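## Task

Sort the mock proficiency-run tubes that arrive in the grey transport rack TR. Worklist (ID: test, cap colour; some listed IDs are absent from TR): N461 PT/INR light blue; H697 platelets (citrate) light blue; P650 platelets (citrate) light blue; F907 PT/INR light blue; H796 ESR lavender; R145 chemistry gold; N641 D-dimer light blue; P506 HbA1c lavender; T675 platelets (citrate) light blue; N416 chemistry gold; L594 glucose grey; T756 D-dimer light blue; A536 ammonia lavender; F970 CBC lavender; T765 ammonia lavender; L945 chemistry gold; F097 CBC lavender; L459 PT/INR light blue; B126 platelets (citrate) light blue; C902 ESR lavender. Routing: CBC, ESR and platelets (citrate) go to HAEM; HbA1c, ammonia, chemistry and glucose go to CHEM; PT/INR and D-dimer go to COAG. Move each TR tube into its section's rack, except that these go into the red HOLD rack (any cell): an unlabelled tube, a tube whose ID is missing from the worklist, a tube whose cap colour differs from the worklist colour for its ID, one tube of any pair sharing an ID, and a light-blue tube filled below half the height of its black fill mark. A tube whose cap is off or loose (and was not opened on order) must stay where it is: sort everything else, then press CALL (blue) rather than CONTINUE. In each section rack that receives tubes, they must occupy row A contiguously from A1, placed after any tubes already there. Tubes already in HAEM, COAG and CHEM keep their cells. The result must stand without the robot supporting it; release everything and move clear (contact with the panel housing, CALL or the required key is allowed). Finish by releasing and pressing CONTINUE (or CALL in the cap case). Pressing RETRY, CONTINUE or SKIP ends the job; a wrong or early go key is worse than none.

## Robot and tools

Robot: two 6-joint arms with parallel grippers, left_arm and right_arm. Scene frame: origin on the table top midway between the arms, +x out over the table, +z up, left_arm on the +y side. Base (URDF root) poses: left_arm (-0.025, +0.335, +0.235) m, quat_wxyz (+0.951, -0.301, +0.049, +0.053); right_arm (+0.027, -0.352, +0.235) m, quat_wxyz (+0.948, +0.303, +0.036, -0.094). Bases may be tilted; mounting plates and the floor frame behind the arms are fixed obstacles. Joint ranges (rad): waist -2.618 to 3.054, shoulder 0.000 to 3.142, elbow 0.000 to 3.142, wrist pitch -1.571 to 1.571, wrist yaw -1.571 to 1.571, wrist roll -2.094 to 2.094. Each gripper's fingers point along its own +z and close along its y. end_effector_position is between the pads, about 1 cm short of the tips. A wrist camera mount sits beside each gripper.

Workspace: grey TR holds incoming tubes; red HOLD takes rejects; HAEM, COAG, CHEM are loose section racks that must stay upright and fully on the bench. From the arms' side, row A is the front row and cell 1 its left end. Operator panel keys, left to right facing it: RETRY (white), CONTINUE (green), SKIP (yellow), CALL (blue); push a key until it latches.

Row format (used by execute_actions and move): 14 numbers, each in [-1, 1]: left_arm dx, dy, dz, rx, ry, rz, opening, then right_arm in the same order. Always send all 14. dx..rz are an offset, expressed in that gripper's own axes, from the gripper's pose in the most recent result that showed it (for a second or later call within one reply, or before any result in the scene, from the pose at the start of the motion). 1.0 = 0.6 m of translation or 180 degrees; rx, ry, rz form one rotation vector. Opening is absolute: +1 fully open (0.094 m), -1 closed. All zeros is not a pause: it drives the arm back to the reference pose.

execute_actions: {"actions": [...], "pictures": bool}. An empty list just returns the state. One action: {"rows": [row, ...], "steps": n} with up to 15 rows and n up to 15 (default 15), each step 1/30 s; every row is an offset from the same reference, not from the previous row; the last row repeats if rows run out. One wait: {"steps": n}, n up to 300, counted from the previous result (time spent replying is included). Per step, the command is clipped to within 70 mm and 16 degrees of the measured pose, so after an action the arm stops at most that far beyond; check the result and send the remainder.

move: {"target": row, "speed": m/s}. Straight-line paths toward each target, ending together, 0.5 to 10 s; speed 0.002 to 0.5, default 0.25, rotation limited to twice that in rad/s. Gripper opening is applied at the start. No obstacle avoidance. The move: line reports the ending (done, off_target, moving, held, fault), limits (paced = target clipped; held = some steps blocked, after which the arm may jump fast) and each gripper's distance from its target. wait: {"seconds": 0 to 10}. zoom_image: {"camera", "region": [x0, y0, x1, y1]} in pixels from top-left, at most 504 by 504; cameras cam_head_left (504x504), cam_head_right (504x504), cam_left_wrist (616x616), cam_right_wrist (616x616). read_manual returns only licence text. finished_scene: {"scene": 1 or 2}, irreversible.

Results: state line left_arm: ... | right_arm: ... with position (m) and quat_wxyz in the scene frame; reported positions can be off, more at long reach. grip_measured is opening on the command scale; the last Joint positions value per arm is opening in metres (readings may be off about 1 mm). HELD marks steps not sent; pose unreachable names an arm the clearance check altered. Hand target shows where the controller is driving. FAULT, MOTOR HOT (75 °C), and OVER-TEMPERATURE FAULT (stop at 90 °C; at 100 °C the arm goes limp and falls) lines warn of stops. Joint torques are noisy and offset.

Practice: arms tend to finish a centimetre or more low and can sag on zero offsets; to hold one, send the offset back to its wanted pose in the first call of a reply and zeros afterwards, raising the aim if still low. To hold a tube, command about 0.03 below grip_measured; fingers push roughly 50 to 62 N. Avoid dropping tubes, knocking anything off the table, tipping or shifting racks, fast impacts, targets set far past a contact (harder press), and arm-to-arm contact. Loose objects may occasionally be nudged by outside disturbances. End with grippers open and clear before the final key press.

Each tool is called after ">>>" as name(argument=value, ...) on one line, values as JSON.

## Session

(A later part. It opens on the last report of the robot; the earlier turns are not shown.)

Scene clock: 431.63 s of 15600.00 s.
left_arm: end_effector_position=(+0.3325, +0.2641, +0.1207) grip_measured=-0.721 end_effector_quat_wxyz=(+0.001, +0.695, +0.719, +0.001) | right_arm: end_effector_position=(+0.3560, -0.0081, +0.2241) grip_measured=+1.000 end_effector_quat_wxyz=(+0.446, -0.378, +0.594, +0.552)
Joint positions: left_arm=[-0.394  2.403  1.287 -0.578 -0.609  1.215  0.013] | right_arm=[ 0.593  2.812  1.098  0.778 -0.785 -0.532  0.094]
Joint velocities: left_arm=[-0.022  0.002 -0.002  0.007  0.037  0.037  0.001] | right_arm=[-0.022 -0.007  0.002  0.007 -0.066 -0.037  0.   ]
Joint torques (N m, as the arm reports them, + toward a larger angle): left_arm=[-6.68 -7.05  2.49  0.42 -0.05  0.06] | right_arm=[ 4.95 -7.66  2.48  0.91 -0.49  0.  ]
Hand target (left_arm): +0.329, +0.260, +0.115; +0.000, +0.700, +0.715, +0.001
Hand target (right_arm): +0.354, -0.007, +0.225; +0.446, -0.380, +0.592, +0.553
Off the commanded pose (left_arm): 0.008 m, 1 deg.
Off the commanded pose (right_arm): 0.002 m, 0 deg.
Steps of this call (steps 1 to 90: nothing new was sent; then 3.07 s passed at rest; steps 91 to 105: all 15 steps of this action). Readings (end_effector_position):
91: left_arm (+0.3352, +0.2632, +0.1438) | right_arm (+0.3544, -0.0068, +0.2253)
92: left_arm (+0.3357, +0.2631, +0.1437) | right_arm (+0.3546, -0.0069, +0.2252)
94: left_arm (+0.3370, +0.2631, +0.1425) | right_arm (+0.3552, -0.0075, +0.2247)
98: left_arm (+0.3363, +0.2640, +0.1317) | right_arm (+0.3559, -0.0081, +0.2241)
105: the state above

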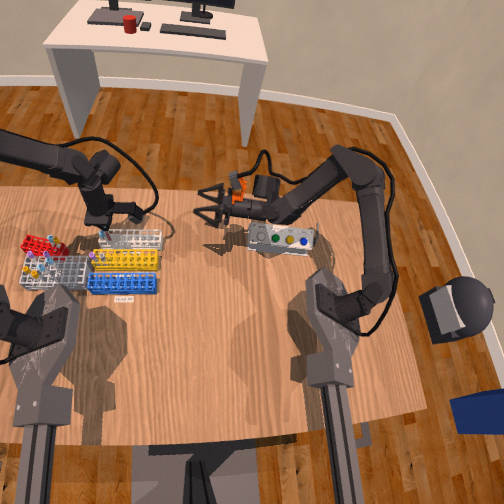

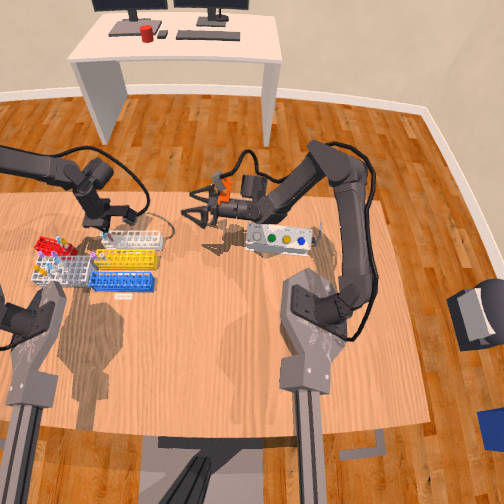

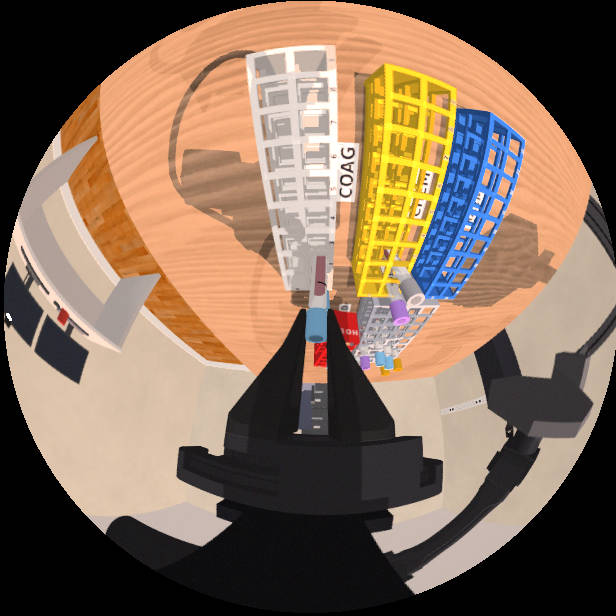

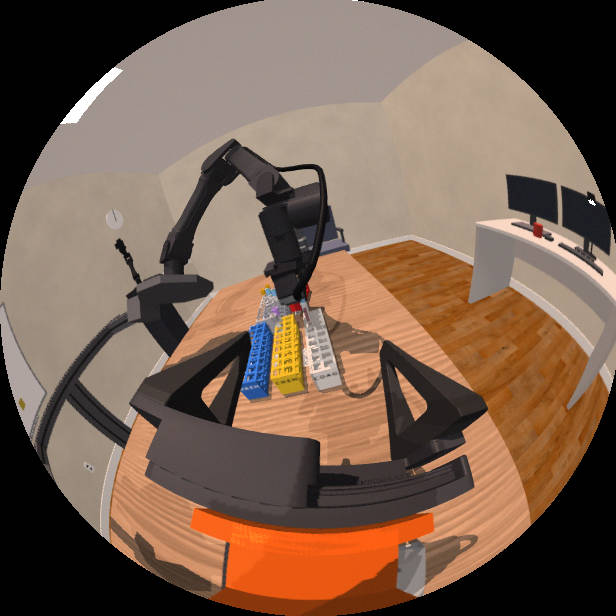

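>>> move(target=[-0.006,-0.008,0.054,0,0,0.004,-0.75,0,0,0,0,0,0,1], speed=0.05)

>>> execute_actions(actions=[{"rows":[[0,0,0,0,0,0,-0.5,0,0,0,0,0,0,1]],"steps":8}], pictures=false)

>>> move(target=[0,0.01,-0.1,0,0,0.012,-0.5,0,0,0,0,0,0,1], speed=0.12)

>>> move(target=[0.255,-0.17,0.035,0,-0.003,0,-0.5,0,0,0,0,0,0,1], speed=0.2)

>>> zoom_image(camera="cam_left_wrist", region=[220,180,420,380])

Scene clock: 440.60 s of 15600.00 s.
left_arm: end_effector_position=(+0.3345, +0.2631, +0.0959) grip_measured=-0.721 end_effector_quat_wxyz=(+0.007, +0.694, +0.720, +0.004) | right_arm: end_effector_position=(+0.3576, -0.0094, +0.2228) grip_measured=+1.000 end_effector_quat_wxyz=(+0.446, -0.376, +0.597, +0.551)
Joint positions: left_arm=[-0.357  2.451  1.266 -0.467 -0.614  1.267  0.013] | right_arm=[ 0.588  2.812  1.098  0.778 -0.783 -0.532  0.094]
Joint velocities: left_arm=[-0.022 -0.002 -0.017  0.037  0.022 -0.022 -0.   ] | right_arm=[-0.002  0.012  0.002 -0.022 -0.007  0.022  0.   ]
Joint torques (N m, as the arm reports them, + toward a larger angle): left_arm=[-6.23 -7.24  1.98  0.43 -0.01  0.06] | right_arm=[ 4.95 -7.67  2.37  0.9  -0.47 -0.02]
Hand target (left_arm): +0.327, +0.261, +0.088; +0.000, +0.699, +0.715, +0.001
Hand target (right_arm): +0.356, -0.008, +0.224; +0.446, -0.378, +0.594, +0.552
Off the commanded pose (left_arm): 0.010 m, 1 deg.
Off the commanded pose (right_arm): 0.002 m, 0 deg.
After step 90, 4.93 s passed at rest.
move: done

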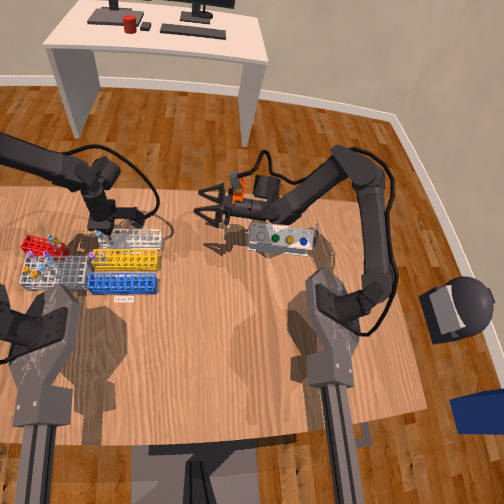

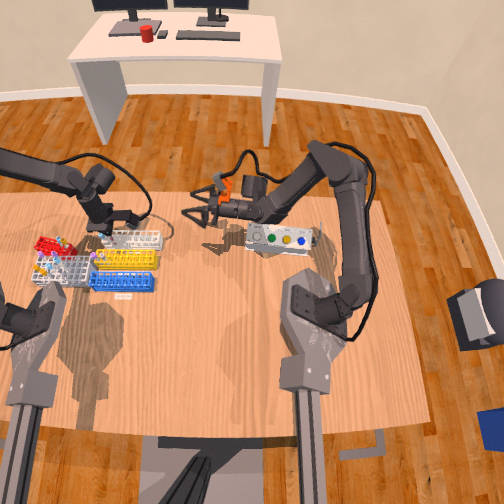

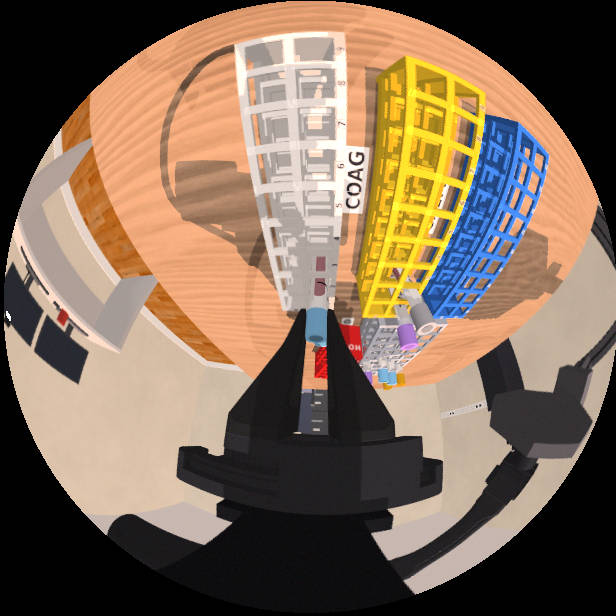

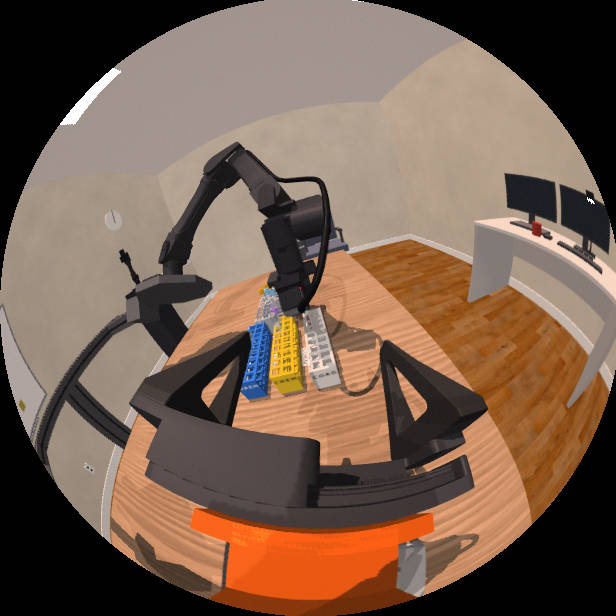

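Scene clock: 440.87 s of 15600.00 s.
left_arm: end_effector_position=(+0.3345, +0.2631, +0.0959) grip_measured=-0.502 end_effector_quat_wxyz=(+0.007, +0.694, +0.720, +0.004) | right_arm: end_effector_position=(+0.3593, -0.0109, +0.2215) grip_measured=+1.000 end_effector_quat_wxyz=(+0.447, -0.374, +0.599, +0.550)
Joint positions: left_arm=[-0.357  2.451  1.266 -0.467 -0.614  1.267  0.023] | right_arm=[ 0.583  2.812  1.098  0.778 -0.781 -0.532  0.094]
Joint velocities: left_arm=[ 0.007  0.002  0.002 -0.037  0.022  0.022  0.   ] | right_arm=[ 0.002  0.007 -0.017 -0.095  0.051  0.022  0.   ]
Joint torques (N m, as the arm reports them, + toward a larger angle): left_arm=[-6.51 -8.61  3.07  0.28 -0.03  0.  ] | right_arm=[ 5.02 -7.63  2.42  0.89 -0.48 -0.04]
Hand target (left_arm): +0.334, +0.263, +0.096; +0.006, +0.694, +0.720, +0.004
Hand target (right_arm): +0.358, -0.010, +0.223; +0.446, -0.376, +0.597, +0.551
Off the commanded pose (left_arm): 0.000 m, 0 deg.
Off the commanded pose (right_arm): 0.003 m, 0 deg.
Steps of this call (steps 1 to 8: all 8 steps of this action). Readings (end_effector_position):
1: left_arm (+0.3345, +0.2631, +0.0959) | right_arm (+0.3577, -0.0095, +0.2227)
2: left_arm (+0.3345, +0.2631, +0.0959) | right_arm (+0.3579, -0.0098, +0.2225)
4: left_arm (+0.3345, +0.2631, +0.0959) | right_arm (+0.3585, -0.0103, +0.2221)
8: the state above

Scene clock: 442.20 s of 15600.00 s.
left_arm: end_effector_position=(+0.3362, +0.2665, +0.1461) grip_measured=-0.502 end_effector_quat_wxyz=(-0.002, +0.707, +0.707, +0.005) | right_arm: end_effector_position=(+0.3609, -0.0123, +0.2202) grip_measured=+1.000 end_effector_quat_wxyz=(+0.447, -0.372, +0.601, +0.549)
Joint positions: left_arm=[-0.429  2.363  1.327 -0.683 -0.614  1.206  0.023] | right_arm=[ 0.578  2.812  1.098  0.778 -0.778 -0.532  0.094]
Joint velocities: left_arm=[ 0.002 -0.037 -0.007 -0.066 -0.066  0.037 -0.   ] | right_arm=[ 0.002 -0.032  0.002 -0.037  0.007 -0.022  0.   ]
Joint torques (N m, as the arm reports them, + toward a larger angle): left_arm=[-7.51 -9.26  4.82  0.06  0.06 -0.08] | right_arm=[ 4.99 -7.63  2.44  0.89 -0.5  -0.01]
Hand target (left_arm): +0.340, +0.263, +0.156; +0.007, +0.708, +0.707, +0.004
Hand target (right_arm): +0.359, -0.011, +0.222; +0.447, -0.374, +0.599, +0.550
Off the commanded pose (left_arm): 0.011 m, 1 deg.
Off the commanded pose (right_arm): 0.002 m, 0 deg.
move: off_target (left_arm)

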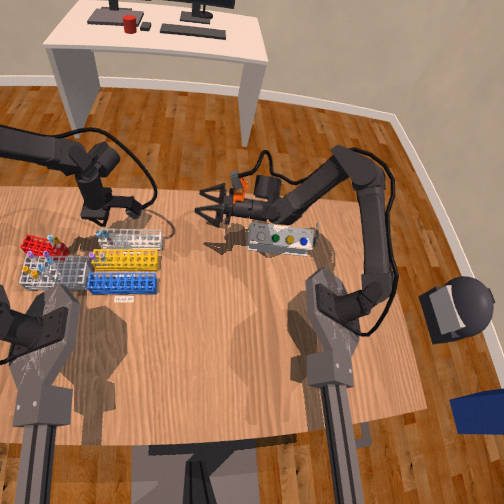

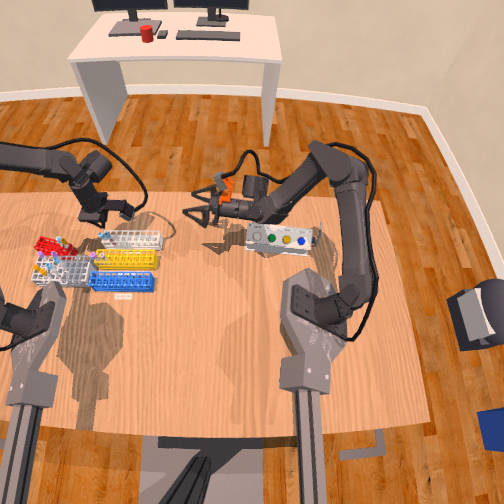

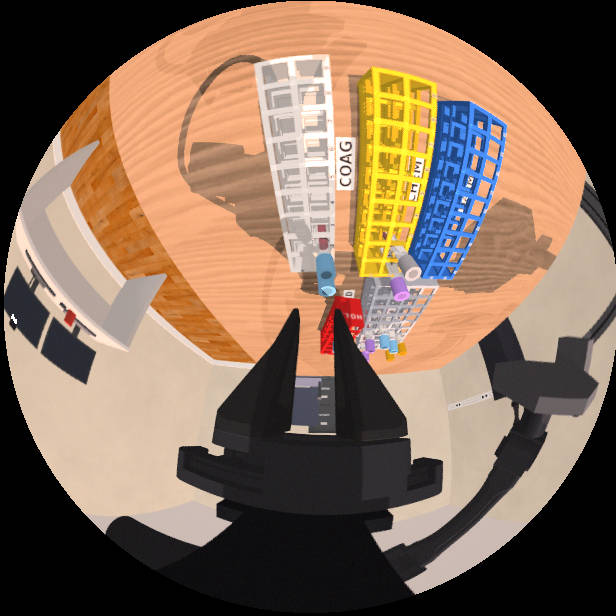

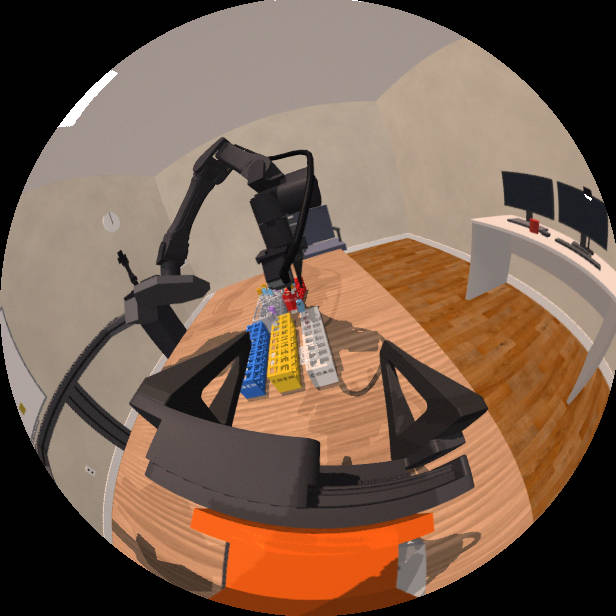

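Scene clock: 443.73 s of 15600.00 s.
left_arm: end_effector_position=(+0.2384, +0.4263, +0.1252) grip_measured=-0.502 end_effector_quat_wxyz=(-0.014, +0.707, +0.707, +0.004) | right_arm: end_effector_position=(+0.3626, -0.0138, +0.2188) grip_measured=+1.000 end_effector_quat_wxyz=(+0.447, -0.369, +0.603, +0.547)
Joint positions: left_arm=[-0.015  1.796  0.737 -0.382 -0.632  1.704  0.023] | right_arm=[ 0.573  2.812  1.098  0.778 -0.776 -0.532  0.094]
Joint velocities: left_arm=[-0.007  0.017 -0.002 -0.007 -0.007 -0.066 -0.001] | right_arm=[ 0.002  0.002 -0.007 -0.022  0.037 -0.022  0.   ]
Joint torques (N m, as the arm reports them, + toward a larger angle): left_arm=[-4.02 -7.16  1.38  0.33  0.13  0.07] | right_arm=[ 4.96 -7.59  2.56  0.89 -0.49 -0.03]
Hand target (left_arm): +0.237, +0.424, +0.127; -0.001, +0.707, +0.707, +0.002
Hand target (right_arm): +0.361, -0.012, +0.220; +0.447, -0.372, +0.601, +0.549
Off the commanded pose (left_arm): 0.008 m, 2 deg.
Off the commanded pose (right_arm): 0.003 m, 0 deg.
move: done

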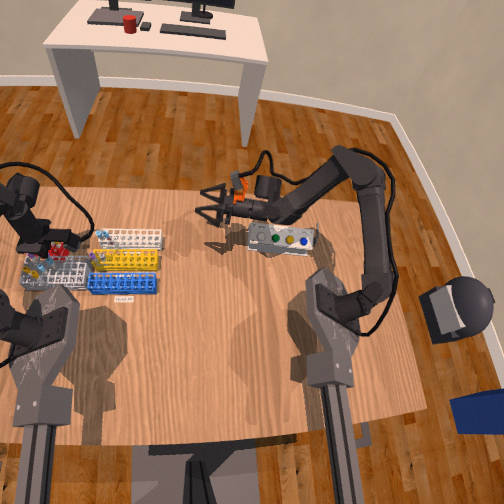

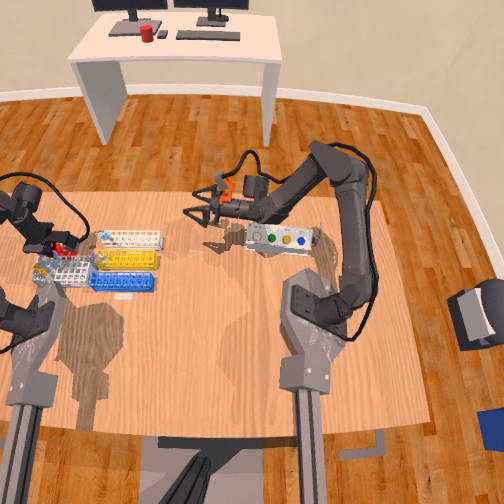

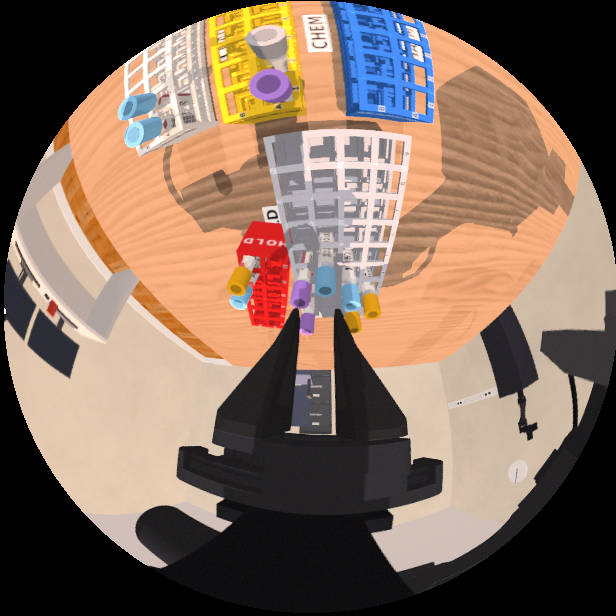

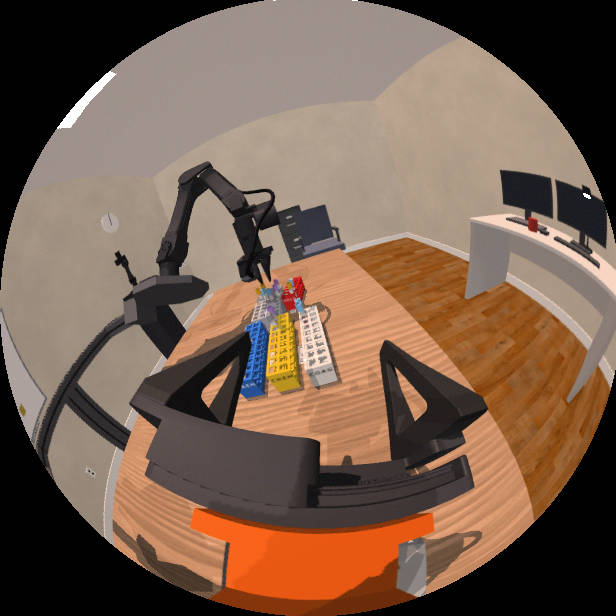

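Region (220, 180, 420, 380) of cam_left_wrist's 616x616 image, scaled by 2.520, with more detail than that image has.

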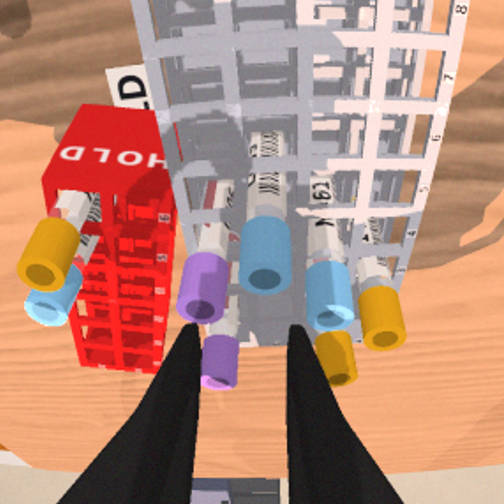

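>>> execute_actions(actions=[{"rows":[[-0.006,-0.018,0.01,-0.004,-0.008,0,-0.47,0,0,0,0,0,0,1],[-0.01,-0.022,0.015,-0.004,-0.008,0,-0.47,0,0,0,0,0,0,1],[-0.014,-0.026,0.02,-0.004,-0.008,0,-0.47,0,0,0,0,0,0,1],[-0.017,-0.028,0.026,-0.004,-0.008,0,-0.47,0,0,0,0,0,0,1],[-0.017,-0.028,0.033,-0.004,-0.008,0,-0.47,0,0,0,0,0,0,1],[-0.017,-0.028,0.041,-0.004,-0.008,0,-0.47,0,0,0,0,0,0,1],[-0.017,-0.028,0.049,-0.004,-0.008,0,-0.47,0,0,0,0,0,0,1],[-0.018,-0.028,0.057,-0.004,-0.008,0,-0.47,0,0,0,0,0,0,1],[-0.018,-0.028,0.065,-0.004,-0.008,0,-0.47,0,0,0,0,0,0,1],[-0.018,-0.028,0.074,-0.004,-0.008,0,-0.47,0,0,0,0,0,0,1]],"steps":15}])

Scene clock: 452.63 s of 15600.00 s.
left_arm: end_effector_position=(+0.2174, +0.4230, +0.0997) grip_measured=-0.472 end_effector_quat_wxyz=(-0.016, +0.716, +0.698, -0.001) | right_arm: end_effector_position=(+0.3642, -0.0152, +0.2175) grip_measured=+1.000 end_effector_quat_wxyz=(+0.447, -0.367, +0.606, +0.546)
Joint positions: left_arm=[ 0.044  1.831  0.637 -0.219 -0.622  1.792  0.025] | right_arm=[ 0.568  2.812  1.098  0.778 -0.773 -0.532  0.094]
Joint velocities: left_arm=[-0.007  0.017 -0.002 -0.095  0.007  0.095  0.   ] | right_arm=[ 0.007 -0.002  0.012 -0.007 -0.11   0.037  0.   ]
Joint torques (N m, as the arm reports them, + toward a larger angle): left_arm=[-1.51 -1.41  0.4   1.5   0.19  0.05] | right_arm=[ 5.03 -7.6   2.47  0.89 -0.5  -0.01]
Hand target (left_arm): +0.219, +0.418, +0.084; -0.003, +0.707, +0.707, -0.002
Hand target (right_arm): +0.363, -0.014, +0.219; +0.447, -0.369, +0.603, +0.547
Off the commanded pose (left_arm): 0.020 m, 2 deg.
Off the commanded pose (right_arm): 0.002 m, 0 deg.
Steps of this call (steps 1 to 90: nothing new was sent; then 5.40 s passed at rest; steps 91 to 105: all 15 steps of this action). Readings (end_effector_position):
91: left_arm (+0.2384, +0.4262, +0.1243) | right_arm (+0.3626, -0.0138, +0.2188)
92: left_arm (+0.2366, +0.4258, +0.1227) | right_arm (+0.3628, -0.0140, +0.2186)
94: left_arm (+0.2282, +0.4239, +0.1178) | right_arm (+0.3634, -0.0145, +0.2182)
98: left_arm (+0.2154, +0.4224, +0.1066) | right_arm (+0.3641, -0.0152, +0.2176)
105: the state above

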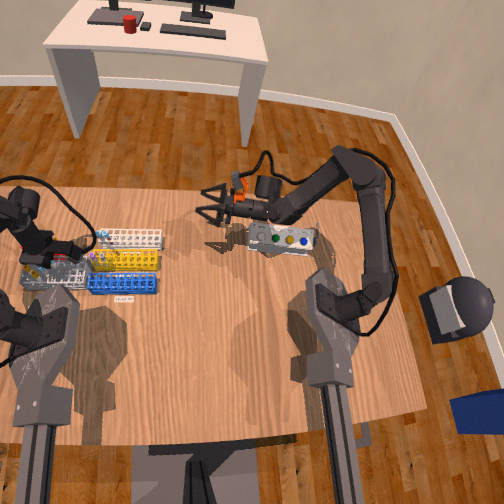

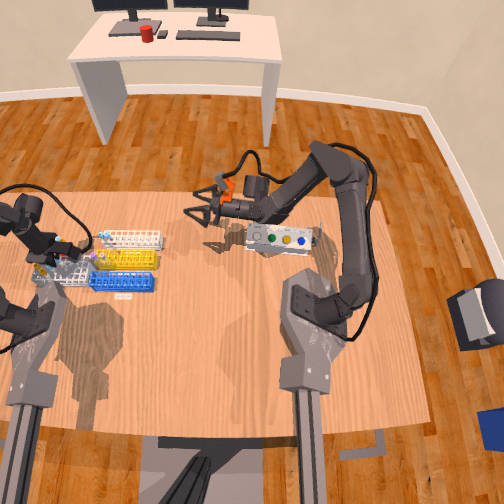

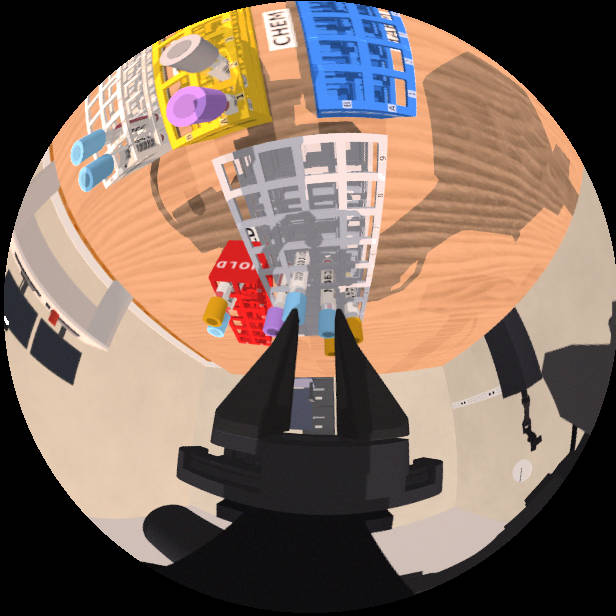

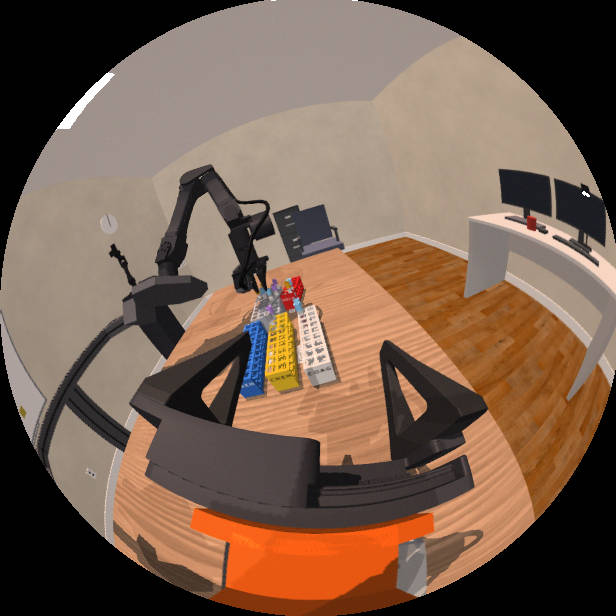

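The finger landed on the cap; I'll lift and use the slow move instead.

>>> move(target=[0,0.032,-0.075,-0.008,-0.007,-0.008,-0.47,0,0,0,0,0,0,1], speed=0.08)

>>> move(target=[-0.012,-0.015,0.052,-0.003,-0.005,0,-0.47,0,0,0,0,0,0,1], speed=0.06)

Scene clock: 456.47 s of 15600.00 s.
left_arm: end_effector_position=(+0.2313, +0.4235, +0.1358) grip_measured=-0.472 end_effector_quat_wxyz=(-0.012, +0.707, +0.707, -0.002) | right_arm: end_effector_position=(+0.3658, -0.0167, +0.2161) grip_measured=+1.000 end_effector_quat_wxyz=(+0.448, -0.365, +0.608, +0.545)
Joint positions: left_arm=[-0.039  1.754  0.727 -0.442 -0.626  1.667  0.025] | right_arm=[ 0.562  2.812  1.098  0.778 -0.771 -0.532  0.094]
Joint velocities: left_arm=[-0.007  0.012  0.012 -0.11  -0.095 -0.007  0.001] | right_arm=[ 0.002 -0.012 -0.002  0.066  0.037 -0.066  0.   ]
Joint torques (N m, as the arm reports them, + toward a larger angle): left_arm=[-5.18 -6.63  4.13 -0.06  0.09 -0.04] | right_arm=[ 4.98 -7.61  2.45  0.89 -0.46 -0.02]
Hand target (left_arm): +0.238, +0.421, +0.144; +0.001, +0.707, +0.707, -0.001
Hand target (right_arm): +0.364, -0.015, +0.217; +0.447, -0.367, +0.606, +0.546
Off the commanded pose (left_arm): 0.011 m, 1 deg.
Off the commanded pose (right_arm): 0.003 m, 0 deg.
move: off_target (left_arm)

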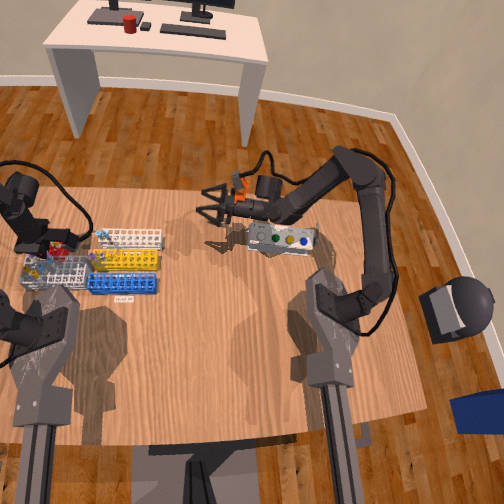

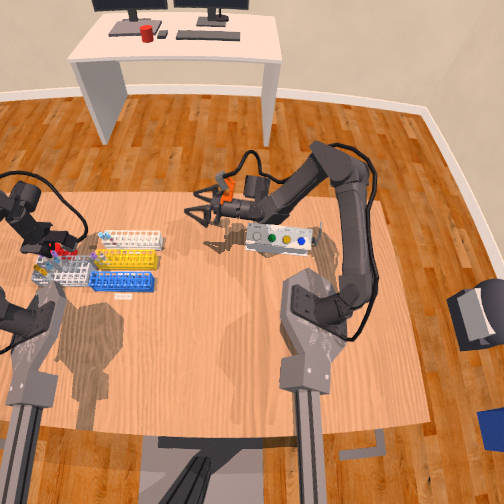

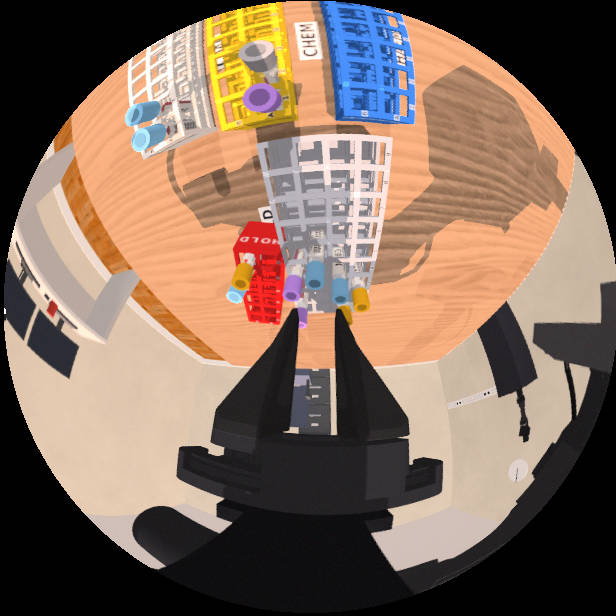

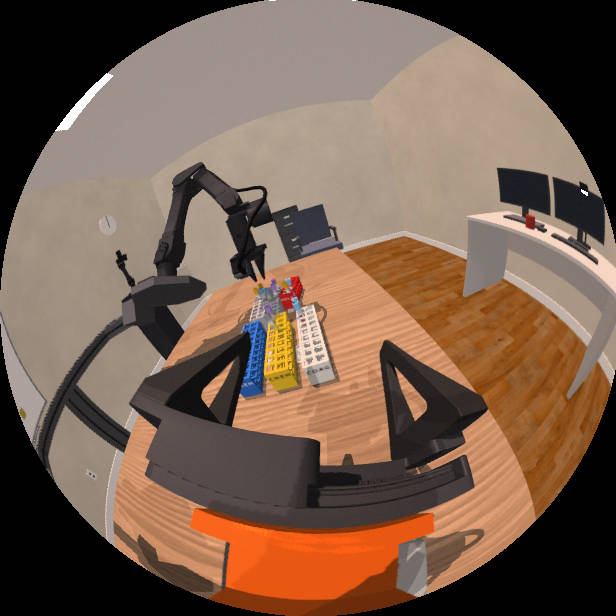

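Scene clock: 457.57 s of 15600.00 s.
left_arm: end_effector_position=(+0.2286, +0.4248, +0.1111) grip_measured=-0.472 end_effector_quat_wxyz=(-0.006, +0.701, +0.713, +0.012) | right_arm: end_effector_position=(+0.3675, -0.0182, +0.2147) grip_measured=+1.000 end_effector_quat_wxyz=(+0.448, -0.363, +0.610, +0.544)
Joint positions: left_arm=[ 0.018  1.799  0.657 -0.25  -0.624  1.741  0.025] | right_arm=[ 0.557  2.812  1.098  0.778 -0.769 -0.532  0.094]
Joint velocities: left_arm=[-0.007 -0.012 -0.002  0.037  0.037 -0.022 -0.001] | right_arm=[ 0.002 -0.007  0.002 -0.051 -0.037 -0.037  0.   ]
Joint torques (N m, as the arm reports them, + toward a larger angle): left_arm=[-3.55 -3.89  1.07  0.34  0.16  0.07] | right_arm=[ 5.07 -7.61  2.39  0.88 -0.51 -0.03]
Hand target (left_arm): +0.221, +0.417, +0.105; -0.004, +0.707, +0.708, -0.004
Hand target (right_arm): +0.366, -0.017, +0.216; +0.448, -0.365, +0.608, +0.545
Off the commanded pose (left_arm): 0.012 m, 2 deg.
Off the commanded pose (right_arm): 0.003 m, 0 deg.
move: off_target (left_arm)

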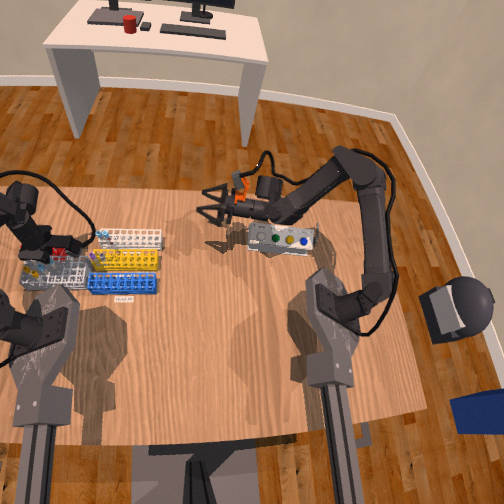

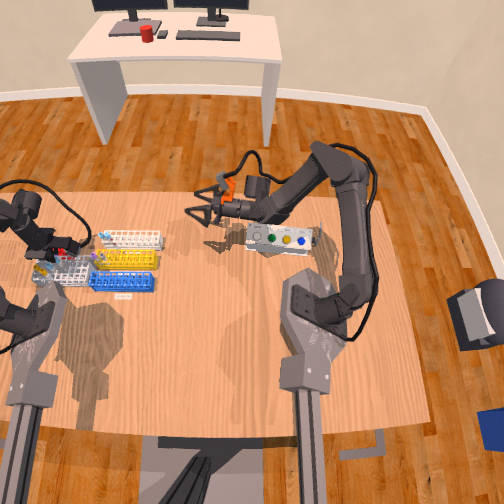

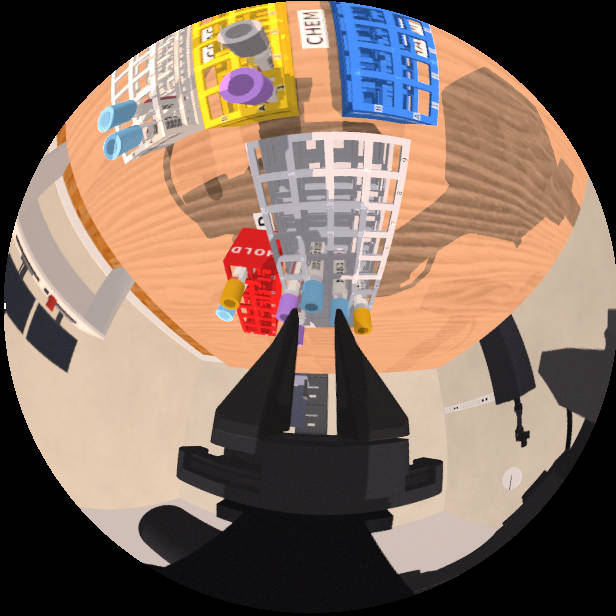

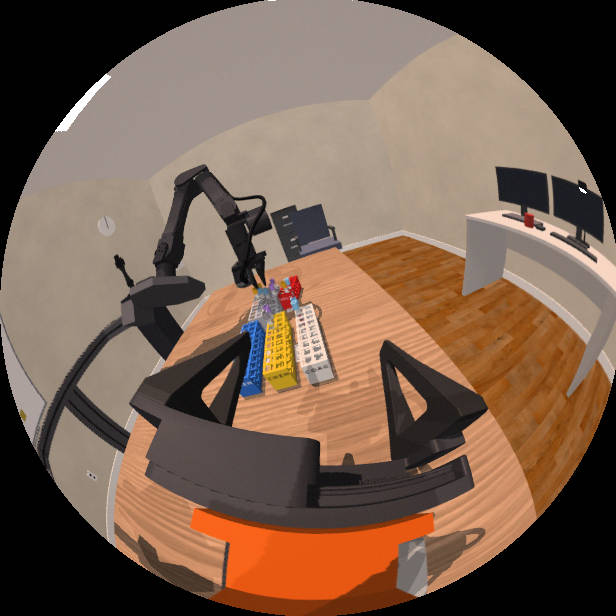

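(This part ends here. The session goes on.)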